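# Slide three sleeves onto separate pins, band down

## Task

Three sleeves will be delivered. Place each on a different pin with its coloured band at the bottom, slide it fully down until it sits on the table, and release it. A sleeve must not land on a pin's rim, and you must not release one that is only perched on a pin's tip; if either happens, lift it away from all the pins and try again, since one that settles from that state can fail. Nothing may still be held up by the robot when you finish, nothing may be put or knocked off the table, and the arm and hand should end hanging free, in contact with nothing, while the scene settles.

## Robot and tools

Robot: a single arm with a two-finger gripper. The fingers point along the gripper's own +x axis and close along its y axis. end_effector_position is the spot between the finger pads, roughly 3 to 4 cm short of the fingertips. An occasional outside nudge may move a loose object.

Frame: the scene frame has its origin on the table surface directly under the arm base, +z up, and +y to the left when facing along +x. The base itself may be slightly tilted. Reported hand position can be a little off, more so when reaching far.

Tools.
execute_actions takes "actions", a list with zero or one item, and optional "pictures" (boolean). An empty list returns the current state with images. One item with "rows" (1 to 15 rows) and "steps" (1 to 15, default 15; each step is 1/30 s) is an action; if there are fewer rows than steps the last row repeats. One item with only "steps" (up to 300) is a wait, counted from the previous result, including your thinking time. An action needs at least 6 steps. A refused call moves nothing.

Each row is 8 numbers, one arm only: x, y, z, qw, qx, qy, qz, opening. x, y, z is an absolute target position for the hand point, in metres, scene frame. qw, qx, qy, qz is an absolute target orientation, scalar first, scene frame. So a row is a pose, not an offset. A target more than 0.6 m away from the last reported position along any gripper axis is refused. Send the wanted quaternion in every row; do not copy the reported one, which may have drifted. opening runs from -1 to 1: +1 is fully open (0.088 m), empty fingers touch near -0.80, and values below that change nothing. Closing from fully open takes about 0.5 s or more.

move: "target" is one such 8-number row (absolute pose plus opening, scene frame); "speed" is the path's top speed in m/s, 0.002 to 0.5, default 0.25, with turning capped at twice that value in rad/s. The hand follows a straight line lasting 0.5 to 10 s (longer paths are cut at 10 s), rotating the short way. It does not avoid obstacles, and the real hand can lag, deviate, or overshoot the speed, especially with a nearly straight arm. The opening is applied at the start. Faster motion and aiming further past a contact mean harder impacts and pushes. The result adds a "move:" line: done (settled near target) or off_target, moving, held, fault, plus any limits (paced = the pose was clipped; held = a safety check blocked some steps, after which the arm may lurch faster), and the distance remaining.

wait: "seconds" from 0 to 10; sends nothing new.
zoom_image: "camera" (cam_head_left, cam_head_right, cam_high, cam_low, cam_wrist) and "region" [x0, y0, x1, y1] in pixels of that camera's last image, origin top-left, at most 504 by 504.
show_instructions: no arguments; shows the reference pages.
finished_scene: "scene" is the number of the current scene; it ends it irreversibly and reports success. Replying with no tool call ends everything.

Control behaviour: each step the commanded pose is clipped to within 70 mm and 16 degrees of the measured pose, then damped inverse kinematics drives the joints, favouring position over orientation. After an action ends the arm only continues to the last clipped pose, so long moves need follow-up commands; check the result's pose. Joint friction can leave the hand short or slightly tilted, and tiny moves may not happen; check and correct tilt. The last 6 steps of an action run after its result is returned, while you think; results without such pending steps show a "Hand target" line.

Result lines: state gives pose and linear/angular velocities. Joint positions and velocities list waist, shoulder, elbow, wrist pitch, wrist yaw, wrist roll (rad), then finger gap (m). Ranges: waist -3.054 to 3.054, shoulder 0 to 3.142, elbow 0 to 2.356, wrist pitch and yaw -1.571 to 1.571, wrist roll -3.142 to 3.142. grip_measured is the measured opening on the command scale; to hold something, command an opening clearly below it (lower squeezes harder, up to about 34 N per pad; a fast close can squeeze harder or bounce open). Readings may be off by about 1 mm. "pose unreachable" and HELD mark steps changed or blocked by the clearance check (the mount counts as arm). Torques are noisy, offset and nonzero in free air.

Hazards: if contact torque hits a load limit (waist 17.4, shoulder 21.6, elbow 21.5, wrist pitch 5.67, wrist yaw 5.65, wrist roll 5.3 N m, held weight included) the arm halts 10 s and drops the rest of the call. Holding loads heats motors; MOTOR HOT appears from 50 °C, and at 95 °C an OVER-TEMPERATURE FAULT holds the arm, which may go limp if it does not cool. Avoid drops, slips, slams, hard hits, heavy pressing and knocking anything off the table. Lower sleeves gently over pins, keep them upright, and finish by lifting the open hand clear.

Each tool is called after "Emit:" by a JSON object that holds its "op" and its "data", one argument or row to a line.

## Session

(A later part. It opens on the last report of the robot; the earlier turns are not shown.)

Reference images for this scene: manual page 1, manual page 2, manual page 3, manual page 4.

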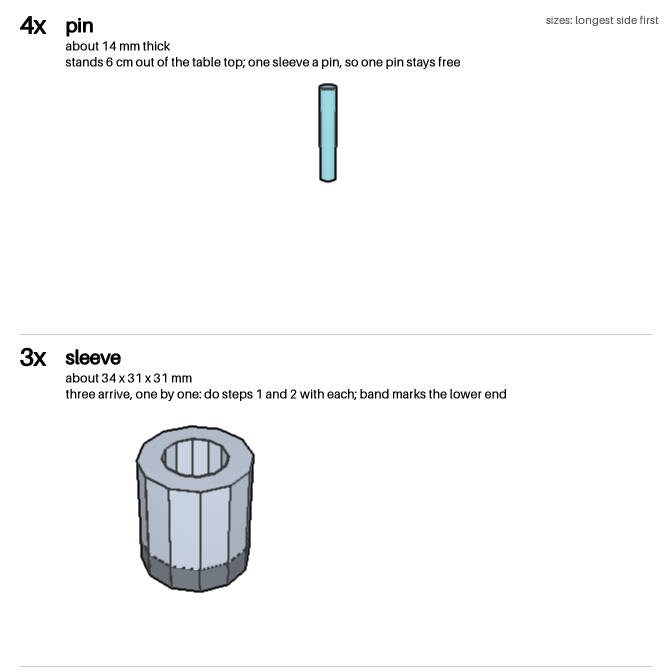

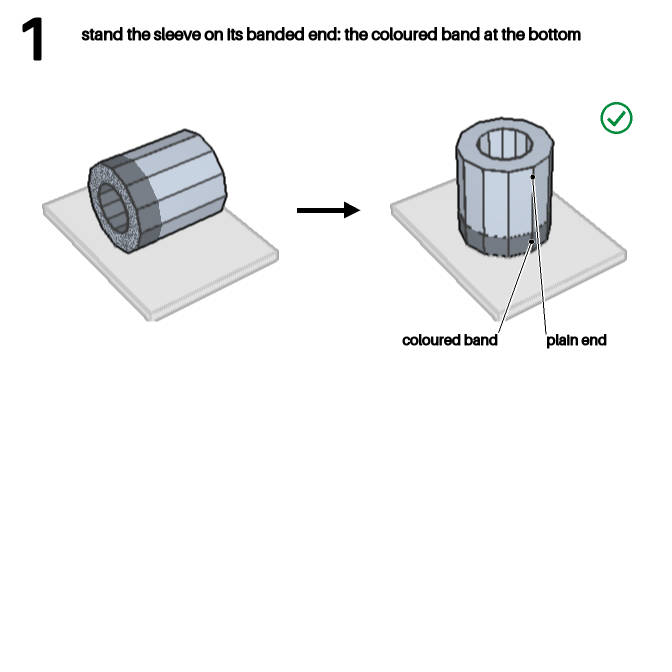

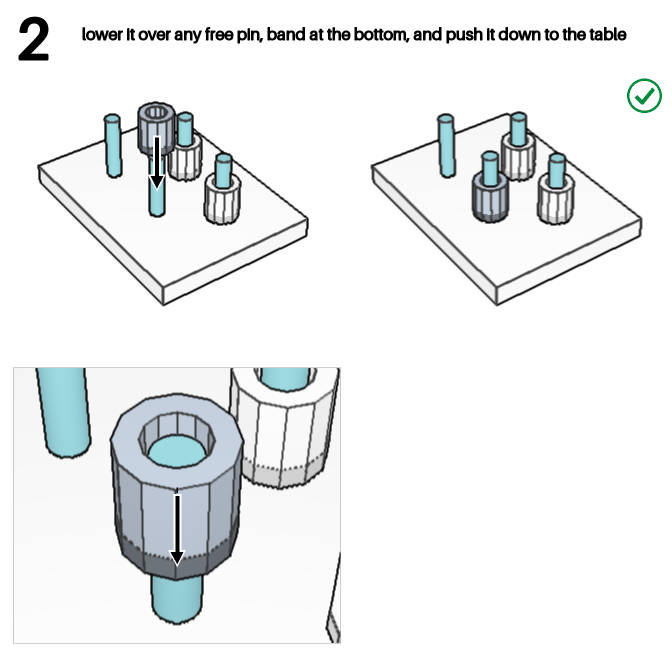

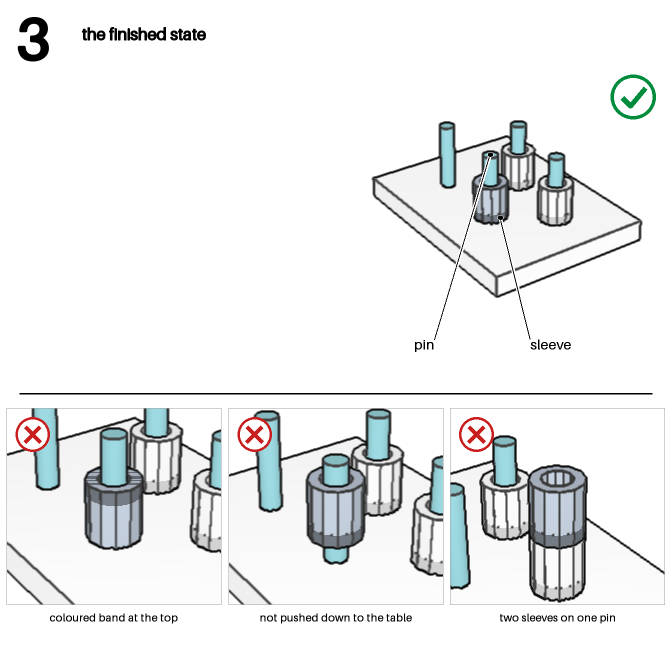

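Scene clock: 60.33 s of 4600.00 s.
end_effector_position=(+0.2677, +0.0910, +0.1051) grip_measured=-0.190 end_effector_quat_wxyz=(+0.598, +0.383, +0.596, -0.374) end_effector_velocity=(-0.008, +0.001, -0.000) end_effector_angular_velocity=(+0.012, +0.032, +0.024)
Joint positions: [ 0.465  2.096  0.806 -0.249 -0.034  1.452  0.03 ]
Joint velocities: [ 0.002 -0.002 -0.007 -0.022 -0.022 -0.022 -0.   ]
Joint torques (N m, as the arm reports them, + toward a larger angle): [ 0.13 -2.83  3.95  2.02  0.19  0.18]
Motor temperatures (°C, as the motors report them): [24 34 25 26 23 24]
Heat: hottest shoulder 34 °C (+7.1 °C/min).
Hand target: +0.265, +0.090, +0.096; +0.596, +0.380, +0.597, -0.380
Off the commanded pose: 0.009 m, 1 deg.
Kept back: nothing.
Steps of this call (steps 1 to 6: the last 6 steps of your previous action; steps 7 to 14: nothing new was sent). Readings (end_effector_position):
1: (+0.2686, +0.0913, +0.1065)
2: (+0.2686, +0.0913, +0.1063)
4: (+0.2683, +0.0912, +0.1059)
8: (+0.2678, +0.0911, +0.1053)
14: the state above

Emit:
{"op": "move", "data": {
  "target": [0.264,0.0899,0.113,0.5964,0.3799,0.5964,-0.3799,-0.45],
  "speed": 0.03
}}

Emit:
{"op": "move", "data": {
  "target": [0.264,0.0899,0.106,0.5964,0.3799,0.5964,-0.3799,-0.45],
  "speed": 0.02
}}

Emit:
{"op": "zoom_image", "data": {
  "camera": "cam_low",
  "region": [325,225,415,305]
}}

Emit:
{"op": "zoom_image", "data": {
  "camera": "cam_head_right",
  "region": [190,185,270,255]
}}

Scene clock: 61.33 s of 4600.00 s.
end_effector_position=(+0.2637, +0.0898, +0.1100) grip_measured=-0.190 end_effector_quat_wxyz=(+0.594, +0.378, +0.600, -0.380) end_effector_velocity=(-0.004, +0.001, +0.001) end_effector_angular_velocity=(+0.005, +0.009, +0.024)
Joint positions: [ 0.465  2.077  0.806 -0.286 -0.033  1.452  0.03 ]
Joint velocities: [ 0.002 -0.007 -0.007 -0.007 -0.007 -0.022  0.   ]
Joint torques (N m, as the arm reports them, + toward a larger angle): [-0.04 -7.16  3.62 -0.03  0.19  0.13]
Motor temperatures (°C, as the motors report them): [24 34 25 26 23 24]
Heat: hottest shoulder 34 °C (+7.1 °C/min).
Hand target: +0.264, +0.090, +0.113; +0.596, +0.380, +0.596, -0.380
Off the commanded pose: 0.003 m, 0 deg.
Kept back: nothing.
move: done

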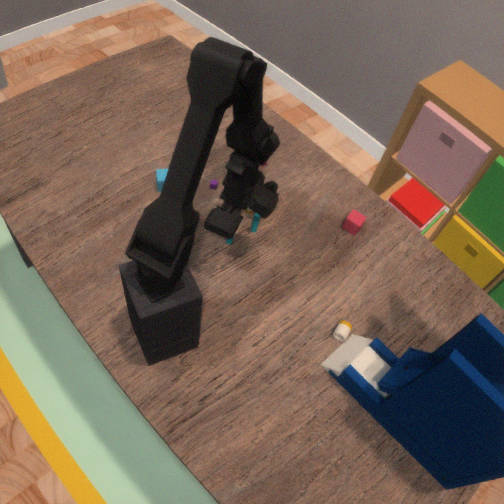

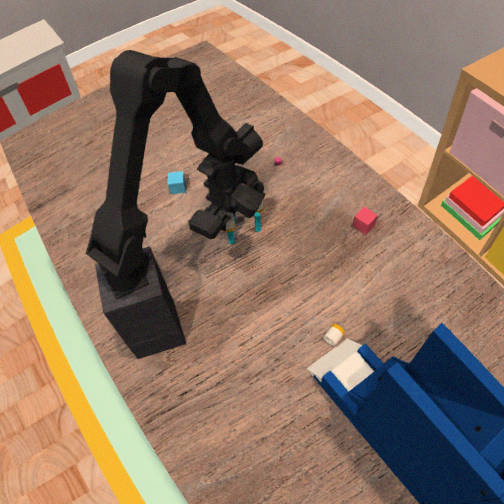

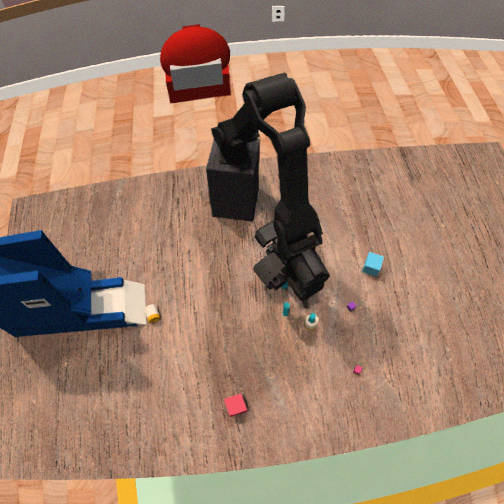

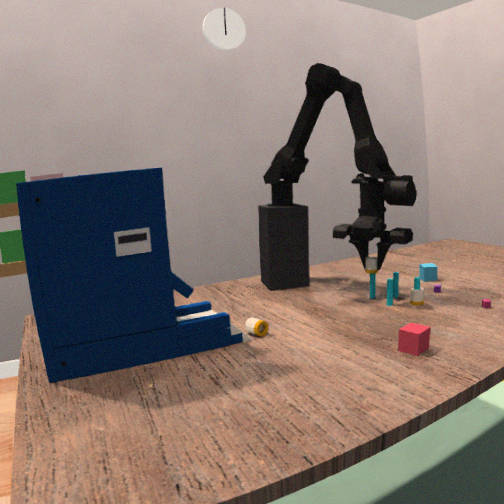

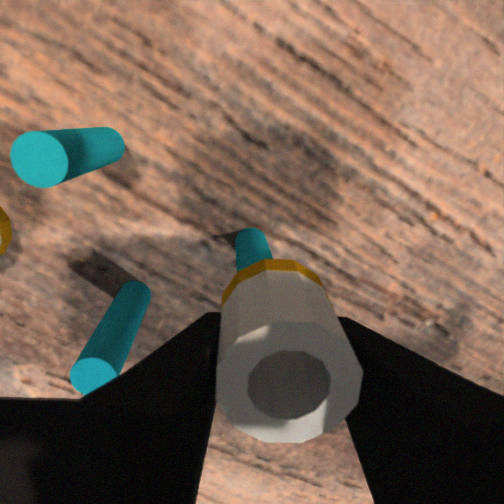

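Scene clock: 62.03 s of 4600.00 s.
end_effector_position=(+0.2670, +0.0908, +0.1088) grip_measured=-0.190 end_effector_quat_wxyz=(+0.598, +0.383, +0.596, -0.375) end_effector_velocity=(+0.000, -0.001, -0.001) end_effector_angular_velocity=(+0.007, -0.000, +0.015)
Joint positions: [ 0.465  2.082  0.806 -0.265 -0.033  1.452  0.03 ]
Joint velocities: [-0.007  0.002 -0.002  0.007 -0.007 -0.022 -0.   ]
Joint torques (N m, as the arm reports them, + toward a larger angle): [ 0.04 -5.25  3.53  0.41  0.18  0.16]
Motor temperatures (°C, as the motors report them): [24 34 25 26 23 24]
Heat: hottest shoulder 34 °C (+7.1 °C/min).
Hand target: +0.264, +0.090, +0.106; +0.596, +0.380, +0.596, -0.380
Off the commanded pose: 0.004 m, 1 deg.
Kept back: nothing.
move: done

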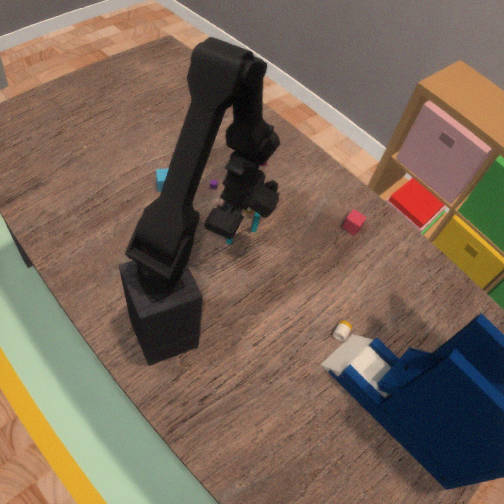

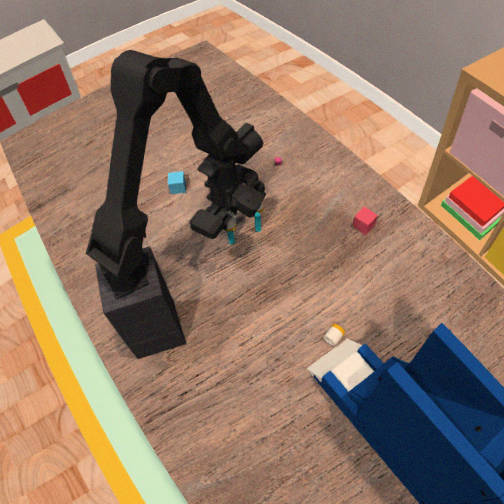

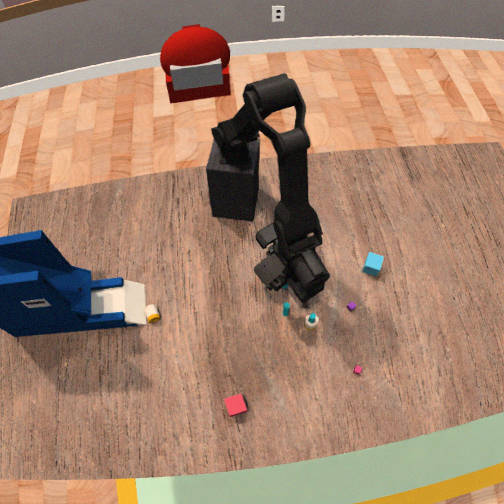

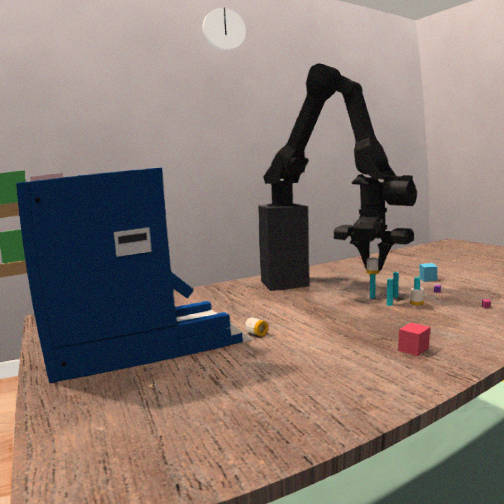

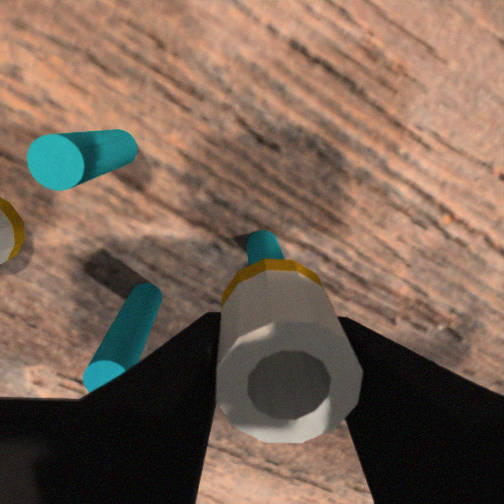

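Region (325, 225, 415, 305) of cam_low's 504x504 image, scaled by 5.600, with more detail than that image has.

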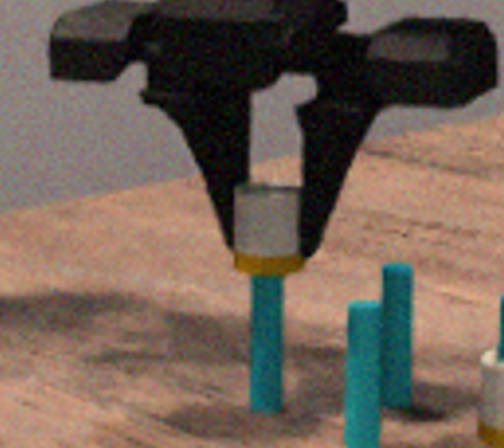

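Region (190, 185, 270, 255) of cam_head_right's 504x504 image, scaled by 6.300, with more detail than that image has; it fills the top 441 rows of this view, and the rest is white.

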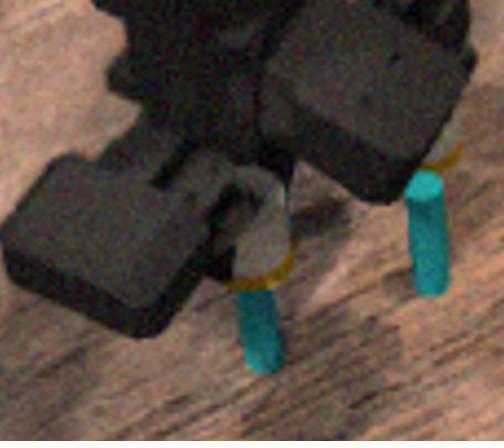

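Emit:
{"op": "execute_actions", "data": {
  "actions": [
    {"rows":[[0.264,0.0895,0.105,0.5964,0.3799,0.5964,-0.3799,-0.45],[0.264,0.0895,0.104,0.5964,0.3799,0.5964,-0.3799,-0.45],[0.264,0.0895,0.103,0.5964,0.3799,0.5964,-0.3799,-0.45],[0.264,0.0895,0.102,0.5964,0.3799,0.5964,-0.3799,-0.45],[0.264,0.0895,0.101,0.5964,0.3799,0.5964,-0.3799,-0.45],[0.264,0.0895,0.100,0.5964,0.3799,0.5964,-0.3799,-0.45],[0.264,0.0895,0.099,0.5964,0.3799,0.5964,-0.3799,-0.45],[0.264,0.0895,0.098,0.5964,0.3799,0.5964,-0.3799,-0.45]],"steps":10}
  ]
}}

Emit:
{"op": "execute_actions", "data": {
  "actions": [
    {"steps":14}
  ]
}}

Scene clock: 62.50 s of 4600.00 s.
end_effector_position=(+0.2676, +0.0910, +0.1074) grip_measured=-0.190 end_effector_quat_wxyz=(+0.599, +0.383, +0.596, -0.374) end_effector_velocity=(-0.005, -0.002, -0.020) end_effector_angular_velocity=(+0.002, +0.019, -0.025)
Joint positions: [ 0.465  2.087  0.806 -0.257 -0.033  1.452  0.03 ]
Joint velocities: [-0.002  0.076 -0.007  0.066 -0.007  0.022 -0.   ]
Joint torques (N m, as the arm reports them, + toward a larger angle): [-0.04 -5.12  3.44  0.37  0.19  0.13]
Motor temperatures (°C, as the motors report them): [24 34 25 26 23 24]
Heat: hottest shoulder 34 °C (+7.1 °C/min).
Steps of this call (steps 1 to 10: nothing new was sent; steps 11 to 14: the first 4 steps of this action). Readings (end_effector_position):
11: (+0.2672, +0.0909, +0.1086)
12: (+0.2674, +0.0909, +0.1084)
14: the state above

Scene clock: 62.97 s of 4600.00 s.
end_effector_position=(+0.2669, +0.0907, +0.1051) grip_measured=-0.190 end_effector_quat_wxyz=(+0.599, +0.383, +0.595, -0.374) end_effector_velocity=(-0.003, +0.001, +0.000) end_effector_angular_velocity=(+0.004, +0.009, +0.024)
Joint positions: [ 0.465  2.094  0.802 -0.246 -0.033  1.452  0.03 ]
Joint velocities: [ 0.002 -0.002 -0.002 -0.007 -0.007 -0.022 -0.   ]
Joint torques (N m, as the arm reports them, + toward a larger angle): [-0.02 -3.57  3.77  1.47  0.18  0.13]
Motor temperatures (°C, as the motors report them): [24 34 25 26 23 24]
Heat: hottest shoulder 34 °C (+7.0 °C/min).
Hand target: +0.264, +0.089, +0.098; +0.596, +0.380, +0.596, -0.380
Off the commanded pose: 0.008 m, 1 deg.
Kept back: nothing.
Steps of this call (steps 1 to 6: the last 6 steps of your previous action; steps 7 to 14: nothing new was sent). Readings (end_effector_position):
1: (+0.2677, +0.0910, +0.1067)
2: (+0.2674, +0.0910, +0.1060)
4: (+0.2671, +0.0908, +0.1055)
8: (+0.2670, +0.0908, +0.1052)
14: the state above

Emit:
{"op": "execute_actions", "data": {
  "actions": [
    {"rows":[[0.264,0.0895,0.102,0.5964,0.3799,0.5964,-0.3799,-0.45],[0.2642,0.089,0.102,0.5964,0.3799,0.5964,-0.3799,-0.45],[0.2644,0.0885,0.102,0.5964,0.3799,0.5964,-0.3799,-0.45],[0.2646,0.088,0.102,0.5964,0.3799,0.5964,-0.3799,-0.45],[0.2648,0.0875,0.102,0.5964,0.3799,0.5964,-0.3799,-0.45],[0.2648,0.0875,0.102,0.5964,0.3799,0.5964,-0.3799,-0.45],[0.2648,0.0875,0.102,0.5964,0.3799,0.5964,-0.3799,-0.45],[0.2648,0.0875,0.101,0.5964,0.3799,0.5964,-0.3799,-0.45],[0.2648,0.0875,0.100,0.5964,0.3799,0.5964,-0.3799,-0.45],[0.2648,0.0875,0.099,0.5964,0.3799,0.5964,-0.3799,-0.45]],"steps":12}
  ]
}}

Emit:
{"op": "execute_actions", "data": {
  "actions": [
    {"steps":14}
  ],
  "pictures": true
}}

Emit:
{"op": "zoom_image", "data": {
  "camera": "cam_low",
  "region": [345,245,400,305]
}}

Emit:
{"op": "zoom_image", "data": {
  "camera": "cam_head_right",
  "region": [210,205,260,250]
}}

Scene clock: 63.63 s of 4600.00 s.
end_effector_position=(+0.2665, +0.0906, +0.1050) grip_measured=-0.190 end_effector_quat_wxyz=(+0.599, +0.382, +0.596, -0.375) end_effector_velocity=(-0.002, -0.000, +0.000) end_effector_angular_velocity=(+0.004, +0.009, +0.019)
Joint positions: [ 0.465  2.094  0.801 -0.247 -0.032  1.452  0.03 ]
Joint velocities: [-0.002 -0.002 -0.002 -0.007 -0.007 -0.022 -0.   ]
Joint torques (N m, as the arm reports them, + toward a larger angle): [-0.6  -4.76  3.87  0.58  0.14  0.  ]
Motor temperatures (°C, as the motors report them): [24 34 25 26 23 24]
Heat: hottest shoulder 34 °C (+7.0 °C/min).
Steps of this call (steps 1 to 14: nothing new was sent; steps 15 to 20: the first 6 steps of this action). Readings (end_effector_position):
15: (+0.2669, +0.0907, +0.1050)
16: (+0.2667, +0.0907, +0.1050)
18: (+0.2666, +0.0906, +0.1050)
20: the state above

Scene clock: 64.10 s of 4600.00 s.
end_effector_position=(+0.2668, +0.0906, +0.1050) grip_measured=-0.190 end_effector_quat_wxyz=(+0.599, +0.383, +0.595, -0.374) end_effector_velocity=(-0.003, +0.002, +0.000) end_effector_angular_velocity=(+0.018, +0.014, +0.020)
Joint positions: [ 0.465  2.094  0.801 -0.246 -0.033  1.452  0.03 ]
Joint velocities: [-0.002 -0.002 -0.002 -0.007 -0.022 -0.022  0.   ]
Joint torques (N m, as the arm reports them, + toward a larger angle): [-0.58 -3.84  3.86  1.14  0.16 -0.07]
Motor temperatures (°C, as the motors report them): [24 34 25 26 23 24]
Heat: hottest shoulder 34 °C (+6.1 °C/min).
Hand target: +0.265, +0.088, +0.099; +0.596, +0.380, +0.596, -0.380
Off the commanded pose: 0.007 m, 1 deg.
Kept back: nothing.
Steps of this call (steps 1 to 6: the last 6 steps of your previous action; steps 7 to 14: nothing new was sent). Readings (end_effector_position):
1: (+0.2664, +0.0906, +0.1050)
2: (+0.2664, +0.0906, +0.1050)
4: (+0.2665, +0.0905, +0.1050)
8: (+0.2667, +0.0906, +0.1050)
14: the state above

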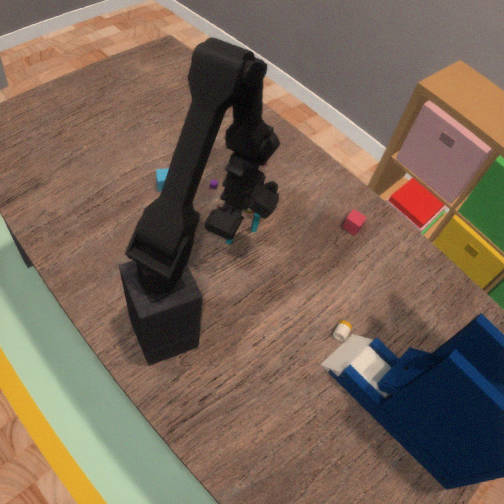

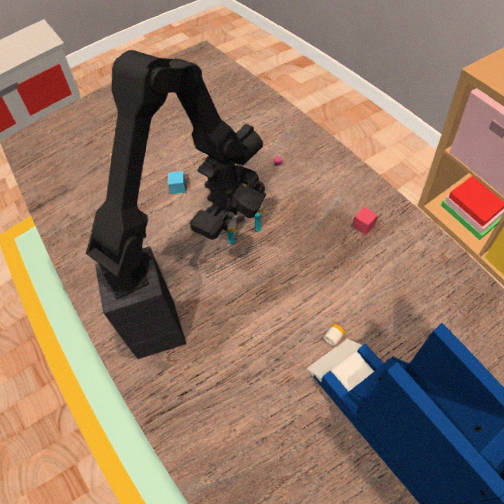

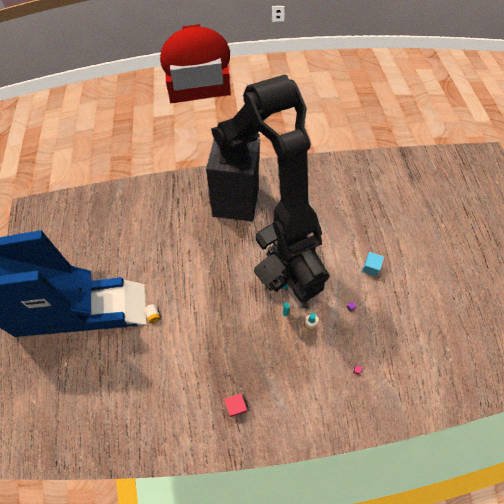

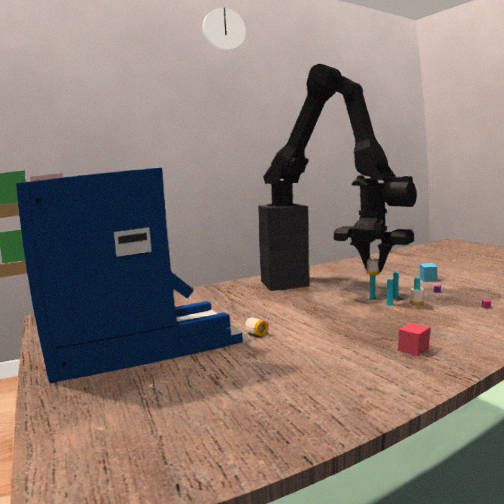

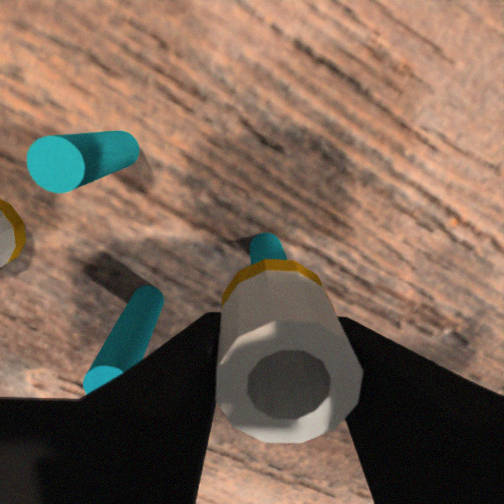

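Region (345, 245, 400, 305) of cam_low's 504x504 image, scaled by 8.400, with more detail than that image has; it fills the left 462 columns of this view, and the rest is white.

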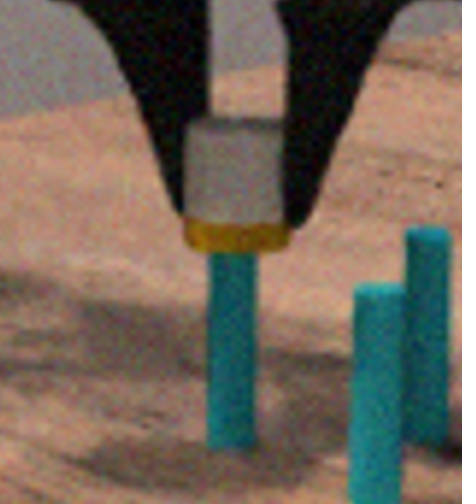

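Region (210, 205, 260, 250) of cam_head_right's 504x504 image, scaled by 10.080, with more detail than that image has; it fills the top 454 rows of this view, and the rest is white.

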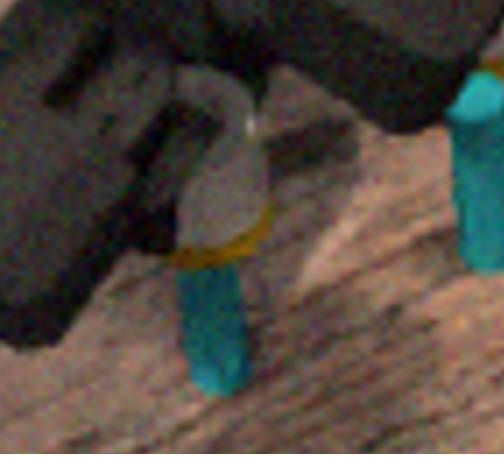

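Emit:
{"op": "execute_actions", "data": {
  "actions": [
    {"rows":[[0.264,0.087,0.103,0.5964,0.3799,0.5964,-0.3799,-0.45],[0.264,0.087,0.106,0.5964,0.3799,0.5964,-0.3799,-0.45],[0.2635,0.0865,0.109,0.5964,0.3799,0.5964,-0.3799,-0.45],[0.2635,0.0865,0.111,0.5964,0.3799,0.5964,-0.3799,-0.45],[0.2635,0.0865,0.111,0.5964,0.3799,0.5964,-0.3799,-0.45],[0.2635,0.0865,0.111,0.5964,0.3799,0.5964,-0.3799,-0.45],[0.2635,0.0865,0.111,0.5964,0.3799,0.5964,-0.3799,-0.45],[0.2635,0.0865,0.111,0.5964,0.3799,0.5964,-0.3799,-0.45],[0.2635,0.0865,0.111,0.5964,0.3799,0.5964,-0.3799,-0.45],[0.2635,0.0865,0.109,0.5964,0.3799,0.5964,-0.3799,-0.45],[0.2635,0.0865,0.107,0.5964,0.3799,0.5964,-0.3799,-0.45],[0.2635,0.0865,0.105,0.5964,0.3799,0.5964,-0.3799,-0.45]],"steps":15}
  ]
}}

Emit:
{"op": "execute_actions", "data": {
  "actions": [
    {"steps":14}
  ]
}}

Scene clock: 64.80 s of 4600.00 s.
end_effector_position=(+0.2637, +0.0890, +0.1072) grip_measured=-0.190 end_effector_quat_wxyz=(+0.594, +0.381, +0.599, -0.379) end_effector_velocity=(-0.004, -0.009, +0.014) end_effector_angular_velocity=(-0.029, +0.018, -0.010)
Joint positions: [ 0.462  2.086  0.801 -0.269 -0.035  1.452  0.03 ]
Joint velocities: [-0.017 -0.056 -0.002 -0.081  0.022 -0.007 -0.   ]
Joint torques (N m, as the arm reports them, + toward a larger angle): [-0.62 -7.02  3.33 -0.01  0.23 -0.15]
Motor temperatures (°C, as the motors report them): [24 34 25 26 23 24]
Heat: hottest shoulder 34 °C (+6.0 °C/min).
Steps of this call (steps 1 to 12: nothing new was sent; steps 13 to 21: the first 9 steps of this action). Readings (end_effector_position):
13: (+0.2668, +0.0905, +0.1049)
14: (+0.2666, +0.0905, +0.1049)
16: (+0.2667, +0.0905, +0.1056)
20: (+0.2643, +0.0893, +0.1068)
21: the state above

Scene clock: 65.27 s of 4600.00 s.
end_effector_position=(+0.2658, +0.0892, +0.1072) grip_measured=-0.190 end_effector_quat_wxyz=(+0.596, +0.384, +0.596, -0.377) end_effector_velocity=(-0.000, +0.001, +0.001) end_effector_angular_velocity=(+0.020, +0.009, +0.029)
Joint positions: [ 0.46   2.085  0.799 -0.257 -0.034  1.452  0.03 ]
Joint velocities: [-0.007 -0.002  0.002 -0.007 -0.022 -0.037 -0.   ]
Joint torques (N m, as the arm reports them, + toward a larger angle): [-0.51 -5.36  3.45  0.38  0.21 -0.15]
Motor temperatures (°C, as the motors report them): [24 34 25 26 23 24]
Heat: hottest shoulder 34 °C (+6.1 °C/min).
Hand target: +0.263, +0.086, +0.105; +0.596, +0.380, +0.597, -0.380
Off the commanded pose: 0.004 m, 1 deg.
Kept back: nothing.
Steps of this call (steps 1 to 6: the last 6 steps of your previous action; steps 7 to 14: nothing new was sent). Readings (end_effector_position):
1: (+0.2635, +0.0887, +0.1074)
2: (+0.2634, +0.0885, +0.1074)
4: (+0.2639, +0.0886, +0.1073)
8: (+0.2653, +0.0890, +0.1072)
14: the state above

Emit:
{"op": "execute_actions", "data": {
  "actions": [
    {"rows":[[0.2635,0.0865,0.104,0.5964,0.3799,0.5964,-0.3799,-0.45],[0.2635,0.0865,0.103,0.5964,0.3799,0.5964,-0.3799,-0.45],[0.2635,0.0865,0.102,0.5964,0.3799,0.5964,-0.3799,-0.45],[0.2635,0.0865,0.101,0.5964,0.3799,0.5964,-0.3799,-0.45],[0.2635,0.0865,0.100,0.5964,0.3799,0.5964,-0.3799,-0.45],[0.2635,0.0865,0.099,0.5964,0.3799,0.5964,-0.3799,-0.45],[0.2635,0.0865,0.098,0.5964,0.3799,0.5964,-0.3799,-0.45]],"steps":9}
  ]
}}

Emit:
{"op": "execute_actions", "data": {
  "actions": [
    {"steps":14}
  ]
}}

Scene clock: 65.67 s of 4600.00 s.
end_effector_position=(+0.2663, +0.0893, +0.1067) grip_measured=-0.190 end_effector_quat_wxyz=(+0.597, +0.385, +0.595, -0.376) end_effector_velocity=(+0.006, +0.002, -0.012) end_effector_angular_velocity=(+0.017, -0.028, -0.009)
Joint positions: [ 0.46   2.087  0.799 -0.253 -0.034  1.452  0.03 ]
Joint velocities: [-0.002  0.046 -0.002  0.081 -0.007  0.007  0.   ]
Joint torques (N m, as the arm reports them, + toward a larger angle): [-0.48 -5.04  3.42  0.37  0.21 -0.13]
Motor temperatures (°C, as the motors report them): [24 34 25 26 23 24]
Heat: hottest shoulder 34 °C (+6.0 °C/min).
Steps of this call (steps 1 to 9: nothing new was sent; steps 10 to 12: the first 3 steps of this action). Readings (end_effector_position):
10: (+0.2658, +0.0892, +0.1071)
11: (+0.2661, +0.0893, +0.1070)
12: the state above

Scene clock: 66.13 s of 4600.00 s.
end_effector_position=(+0.2663, +0.0892, +0.1011) grip_measured=-0.190 end_effector_quat_wxyz=(+0.597, +0.384, +0.596, -0.376) end_effector_velocity=(-0.004, -0.001, -0.000) end_effector_angular_velocity=(+0.003, +0.014, +0.005)
Joint positions: [ 0.46   2.109  0.799 -0.231 -0.035  1.452  0.03 ]
Joint velocities: [-0.002 -0.002 -0.007 -0.007 -0.007 -0.007  0.   ]
Joint torques (N m, as the arm reports them, + toward a larger angle): [-0.43 -5.12  3.37  0.47  0.23 -0.12]
Motor temperatures (°C, as the motors report them): [24 34 25 26 23 24]
Heat: hottest shoulder 34 °C (+6.1 °C/min).
Hand target: +0.264, +0.087, +0.098; +0.596, +0.380, +0.596, -0.380
Off the commanded pose: 0.005 m, 1 deg.
Kept back: nothing.
Steps of this call (steps 1 to 6: the last 6 steps of your previous action; steps 7 to 14: nothing new was sent). Readings (end_effector_position):
1: (+0.2664, +0.0894, +0.1062)
2: (+0.2665, +0.0894, +0.1057)
4: (+0.2667, +0.0895, +0.1042)
8: (+0.2662, +0.0893, +0.1015)
14: the state above

Emit:
{"op": "move", "data": {
  "target": [0.2675,0.0885,0.043,0.5964,0.3799,0.5964,-0.3799,-0.45],
  "speed": 0.05
}}

Emit:
{"op": "zoom_image", "data": {
  "camera": "cam_low",
  "region": [335,245,425,315]
}}

Scene clock: 67.87 s of 4600.00 s.
end_effector_position=(+0.2669, +0.0893, +0.0463) grip_measured=-0.190 end_effector_quat_wxyz=(+0.595, +0.381, +0.599, -0.377) end_effector_velocity=(+0.004, +0.000, +0.001) end_effector_angular_velocity=(+0.011, -0.009, -0.014)
Joint positions: [ 0.464  2.334  0.835 -0.051 -0.037  1.452  0.03 ]
Joint velocities: [-0.007 -0.002  0.002  0.007 -0.007  0.007 -0.   ]
Joint torques (N m, as the arm reports them, + toward a larger angle): [-0.14 -5.02  3.71  0.55  0.28  0.1 ]
Motor temperatures (°C, as the motors report them): [24 33 25 26 23 24]
Heat: hottest shoulder 33 °C (+5.0 °C/min).
Hand target: +0.268, +0.089, +0.043; +0.596, +0.380, +0.596, -0.380
Off the commanded pose: 0.003 m, 1 deg.
Kept back: nothing.
move: done

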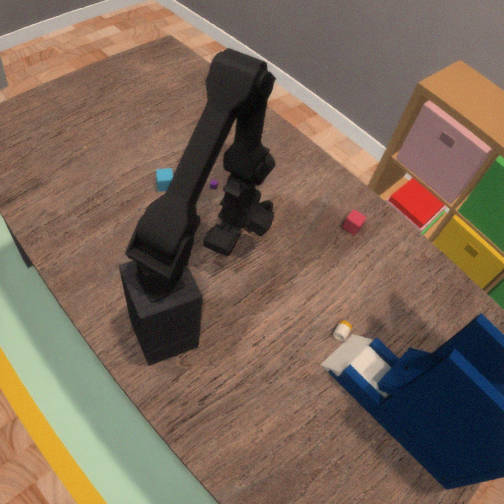

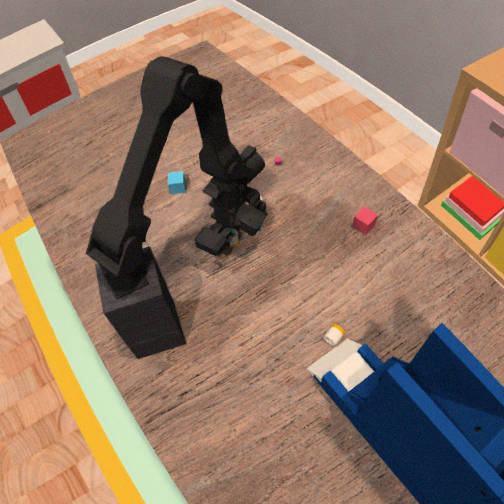

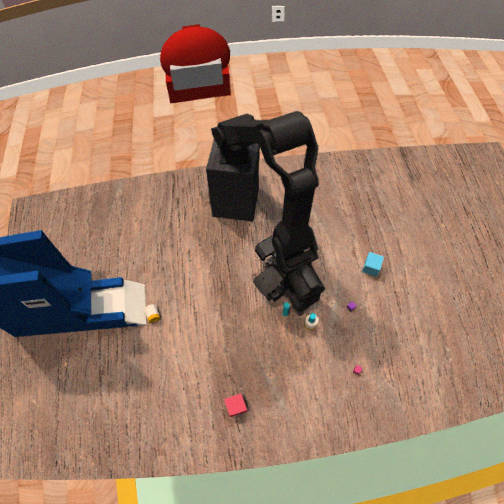

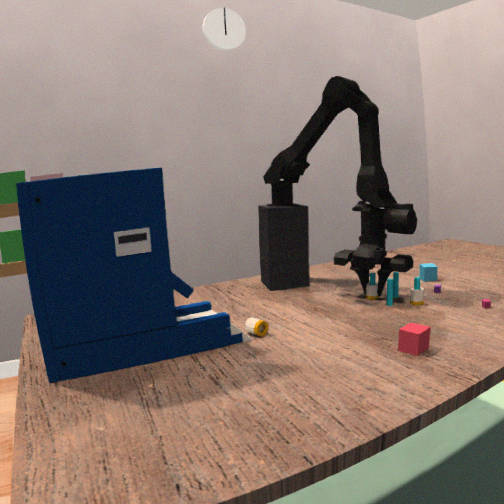

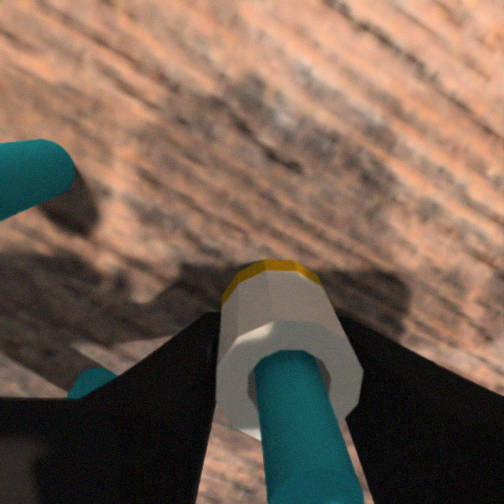

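Region (335, 245, 425, 315) of cam_low's 504x504 image, scaled by 5.600, with more detail than that image has.

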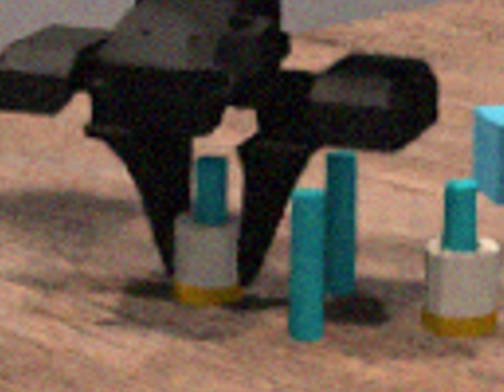

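Emit:
{"op": "execute_actions", "data": {
  "actions": [
    {"rows":[[0.2675,0.0885,0.042,0.5964,0.3799,0.5964,-0.3799,-0.45],[0.2675,0.0885,0.041,0.5964,0.3799,0.5964,-0.3799,-0.45],[0.2675,0.0885,0.040,0.5964,0.3799,0.5964,-0.3799,-0.45],[0.2675,0.0885,0.040,0.5964,0.3799,0.5964,-0.3799,-0.45],[0.2675,0.0885,0.040,0.5964,0.3799,0.5964,-0.3799,-0.45],[0.2675,0.0885,0.040,0.5964,0.3799,0.5964,-0.3799,-0.45],[0.2675,0.0885,0.040,0.5964,0.3799,0.5964,-0.3799,-0.45],[0.2675,0.0885,0.040,0.5964,0.3799,0.5964,-0.3799,-0.45],[0.2675,0.0885,0.044,0.5964,0.3799,0.5964,-0.3799,-0.45],[0.2675,0.0885,0.045,0.5964,0.3799,0.5964,-0.3799,0.05]],"steps":15}
  ]
}}

Emit:
{"op": "move", "data": {
  "target": [0.2675,0.0885,0.13,0.5964,0.3799,0.5964,-0.3799,0.05],
  "speed": 0.15
}}

Emit:
{"op": "move", "data": {
  "target": [0.29,-0.12,0.15,0.183,0.683,0.183,-0.683,0.3],
  "speed": 0.5
}}

Emit:
{"op": "move", "data": {
  "target": [0.29,-0.252,0.085,0.0338,0.8725,0.061,-0.4836,0.15],
  "speed": 0.3
}}

Scene clock: 68.60 s of 4600.00 s.
end_effector_position=(+0.2669, +0.0893, +0.0456) grip_measured=-0.190 end_effector_quat_wxyz=(+0.596, +0.381, +0.598, -0.377) end_effector_velocity=(-0.002, -0.002, +0.001) end_effector_angular_velocity=(+0.005, +0.009, -0.000)
Joint positions: [ 0.465  2.336  0.835 -0.047 -0.036  1.452  0.03 ]
Joint velocities: [-0.007 -0.002 -0.002 -0.007 -0.007 -0.007 -0.   ]
Joint torques (N m, as the arm reports them, + toward a larger angle): [-0.13 -5.08  3.72  0.87  0.26  0.09]
Motor temperatures (°C, as the motors report them): [24 33 25 26 23 24]
Heat: hottest shoulder 33 °C (+5.0 °C/min).
Steps of this call (steps 1 to 13: nothing new was sent; steps 14 to 22: the first 9 steps of this action). Readings (end_effector_position):
14: (+0.2670, +0.0894, +0.0462)
15: (+0.2668, +0.0894, +0.0460)
17: (+0.2667, +0.0893, +0.0457)
21: (+0.2669, +0.0893, +0.0456)
22: the state above

Scene clock: 70.37 s of 4600.00 s.
end_effector_position=(+0.2644, +0.0894, +0.1263) grip_measured=+0.050 end_effector_quat_wxyz=(+0.592, +0.379, +0.600, -0.382) end_effector_velocity=(-0.004, +0.001, +0.003) end_effector_angular_velocity=(+0.017, +0.018, +0.004)
Joint positions: [ 0.46   2.02   0.818 -0.36  -0.034  1.452  0.041]
Joint velocities: [-0.002 -0.012 -0.002 -0.022 -0.022 -0.007 -0.   ]
Joint torques (N m, as the arm reports them, + toward a larger angle): [-0.53 -7.02  4.44 -0.02  0.2  -0.14]
Motor temperatures (°C, as the motors report them): [24 33 25 26 23 24]
Heat: hottest shoulder 33 °C (+5.1 °C/min).
Hand target: +0.267, +0.088, +0.130; +0.596, +0.380, +0.596, -0.380
Off your previous action's commanded pose: 0.001 m, 0 deg at its last step (step 6 of this call).
Off the commanded pose: 0.005 m, 1 deg.
Kept back: nothing.
move: done

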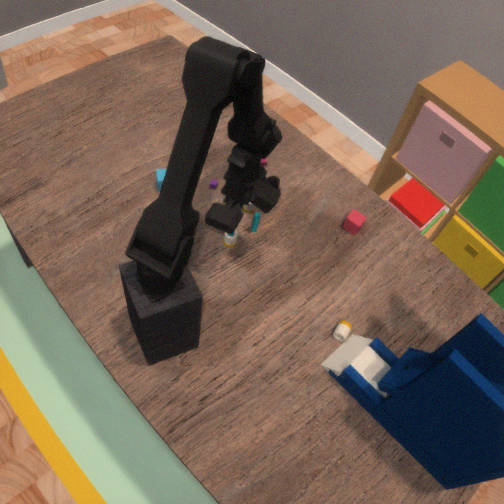

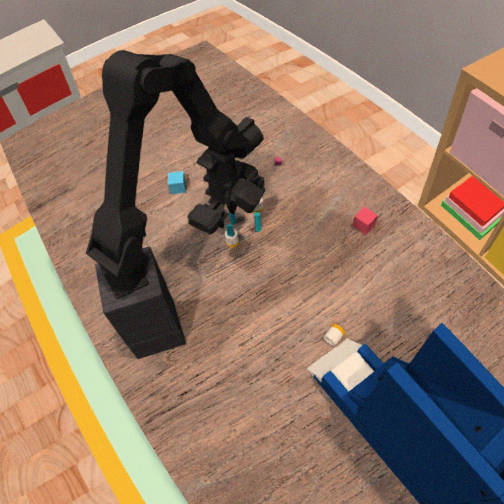

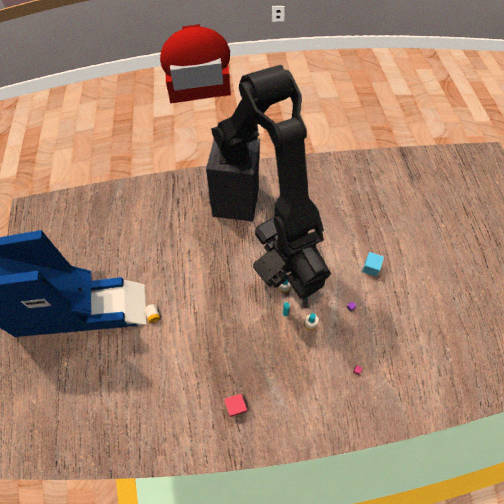

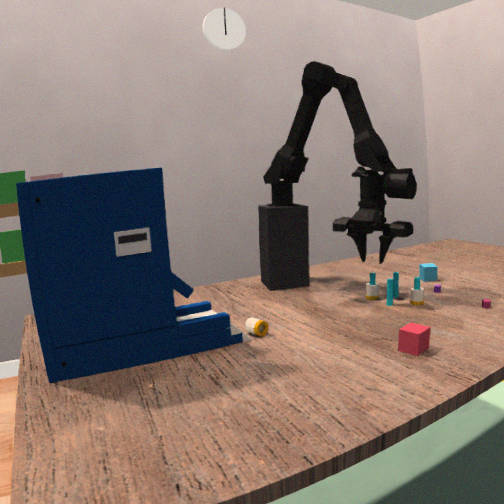

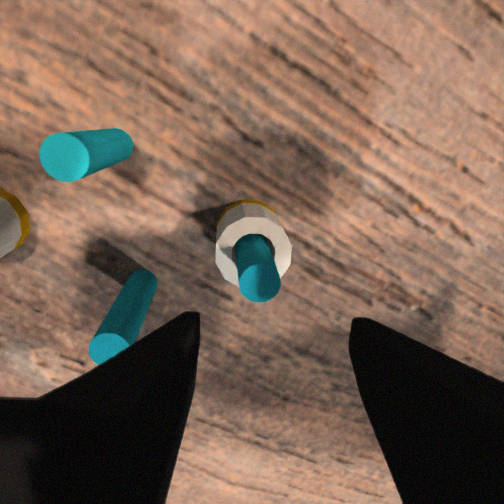

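Scene clock: 72.47 s of 4600.00 s.
end_effector_position=(+0.2892, -0.1176, +0.1509) grip_measured=+0.300 end_effector_quat_wxyz=(+0.187, +0.681, +0.188, -0.682) end_effector_velocity=(+0.001, +0.001, +0.003) end_effector_angular_velocity=(+0.023, -0.002, -0.015)
Joint positions: [-0.251  2.051  0.986 -0.511 -0.034  2.21   0.054]
Joint velocities: [-0.007 -0.002  0.012 -0.022 -0.022  0.007 -0.   ]
Joint torques (N m, as the arm reports them, + toward a larger angle): [-0.59 -5.63  5.9  -0.09  0.16  0.18]
Motor temperatures (°C, as the motors report them): [24 33 25 26 23 24]
Heat: hottest shoulder 33 °C (+5.0 °C/min).
Hand target: +0.290, -0.120, +0.150; +0.184, +0.681, +0.182, -0.685
Off the commanded pose: 0.003 m, 1 deg.
Kept back: nothing.
move: done

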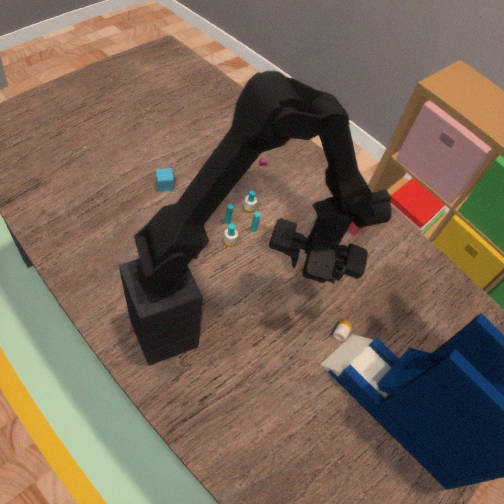

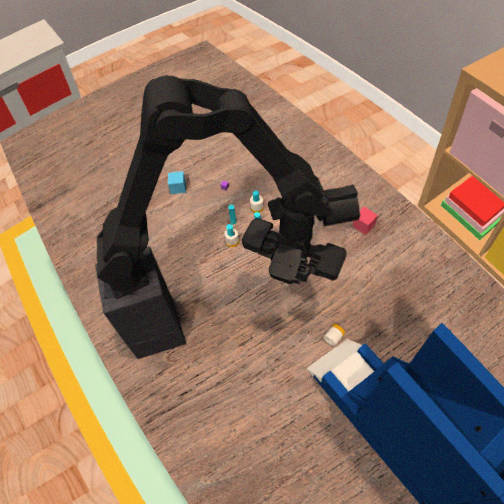

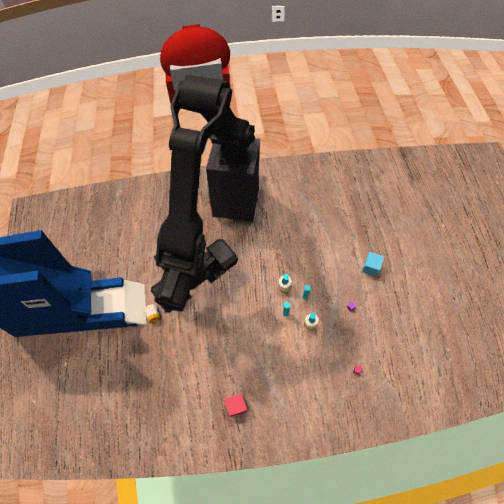

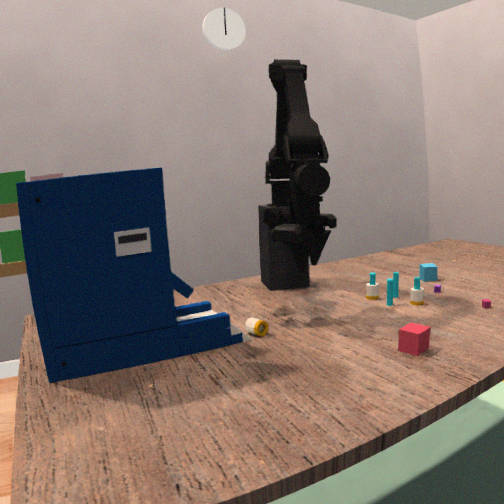

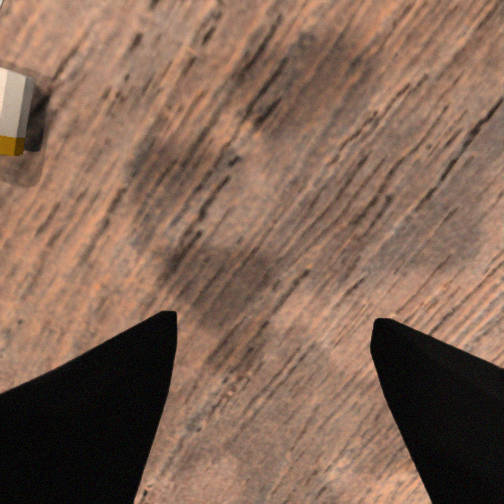

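Scene clock: 74.17 s of 4600.00 s.
end_effector_position=(+0.2898, -0.2502, +0.0865) grip_measured=+0.150 end_effector_quat_wxyz=(+0.038, +0.870, +0.062, -0.488) end_effector_velocity=(-0.001, -0.002, -0.000) end_effector_angular_velocity=(+0.015, -0.018, -0.012)
Joint positions: [-0.744  2.377  1.     0.098 -0.489  2.189  0.046]
Joint velocities: [-0.012  0.007  0.002  0.007 -0.022  0.007 -0.   ]
Joint torques (N m, as the arm reports them, + toward a larger angle): [-0.53 -6.54  4.94  0.92 -0.37  0.17]
Motor temperatures (°C, as the motors report them): [24 33 25 26 23 24]
Heat: hottest shoulder 33 °C (+4.1 °C/min).
Hand target: +0.290, -0.252, +0.085; +0.033, +0.872, +0.060, -0.485
Off the commanded pose: 0.002 m, 1 deg.
Kept back: nothing.
move: done

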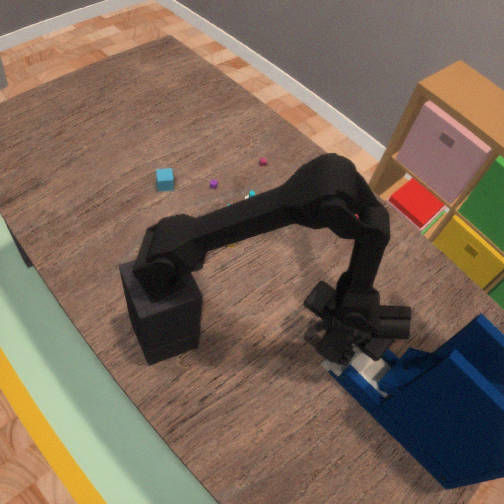

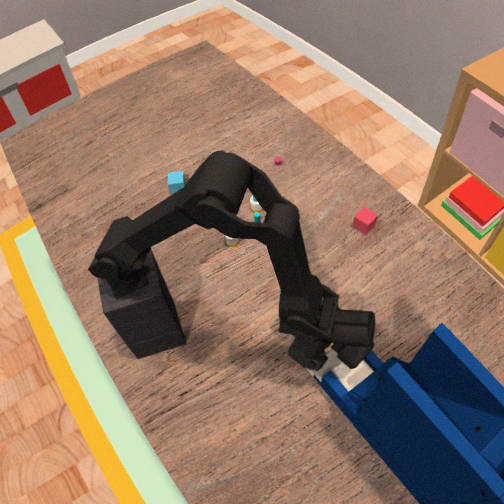

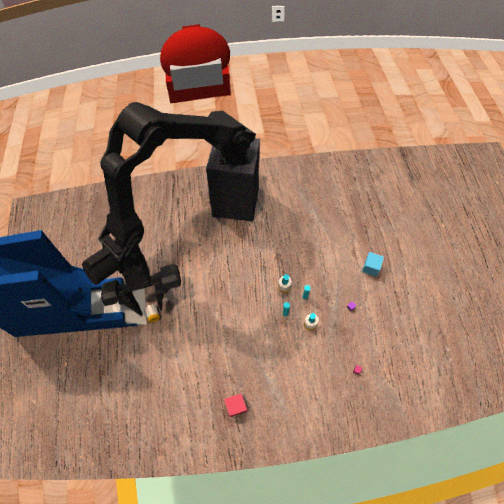

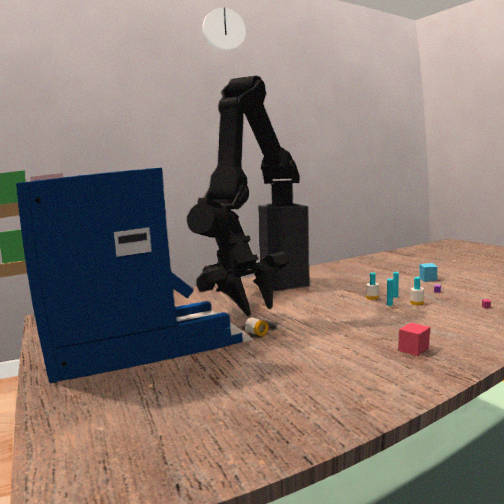

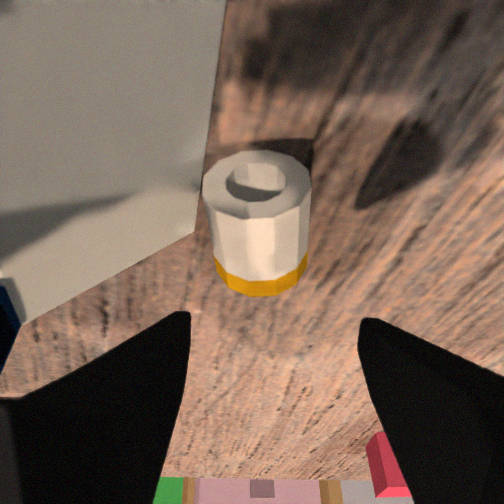

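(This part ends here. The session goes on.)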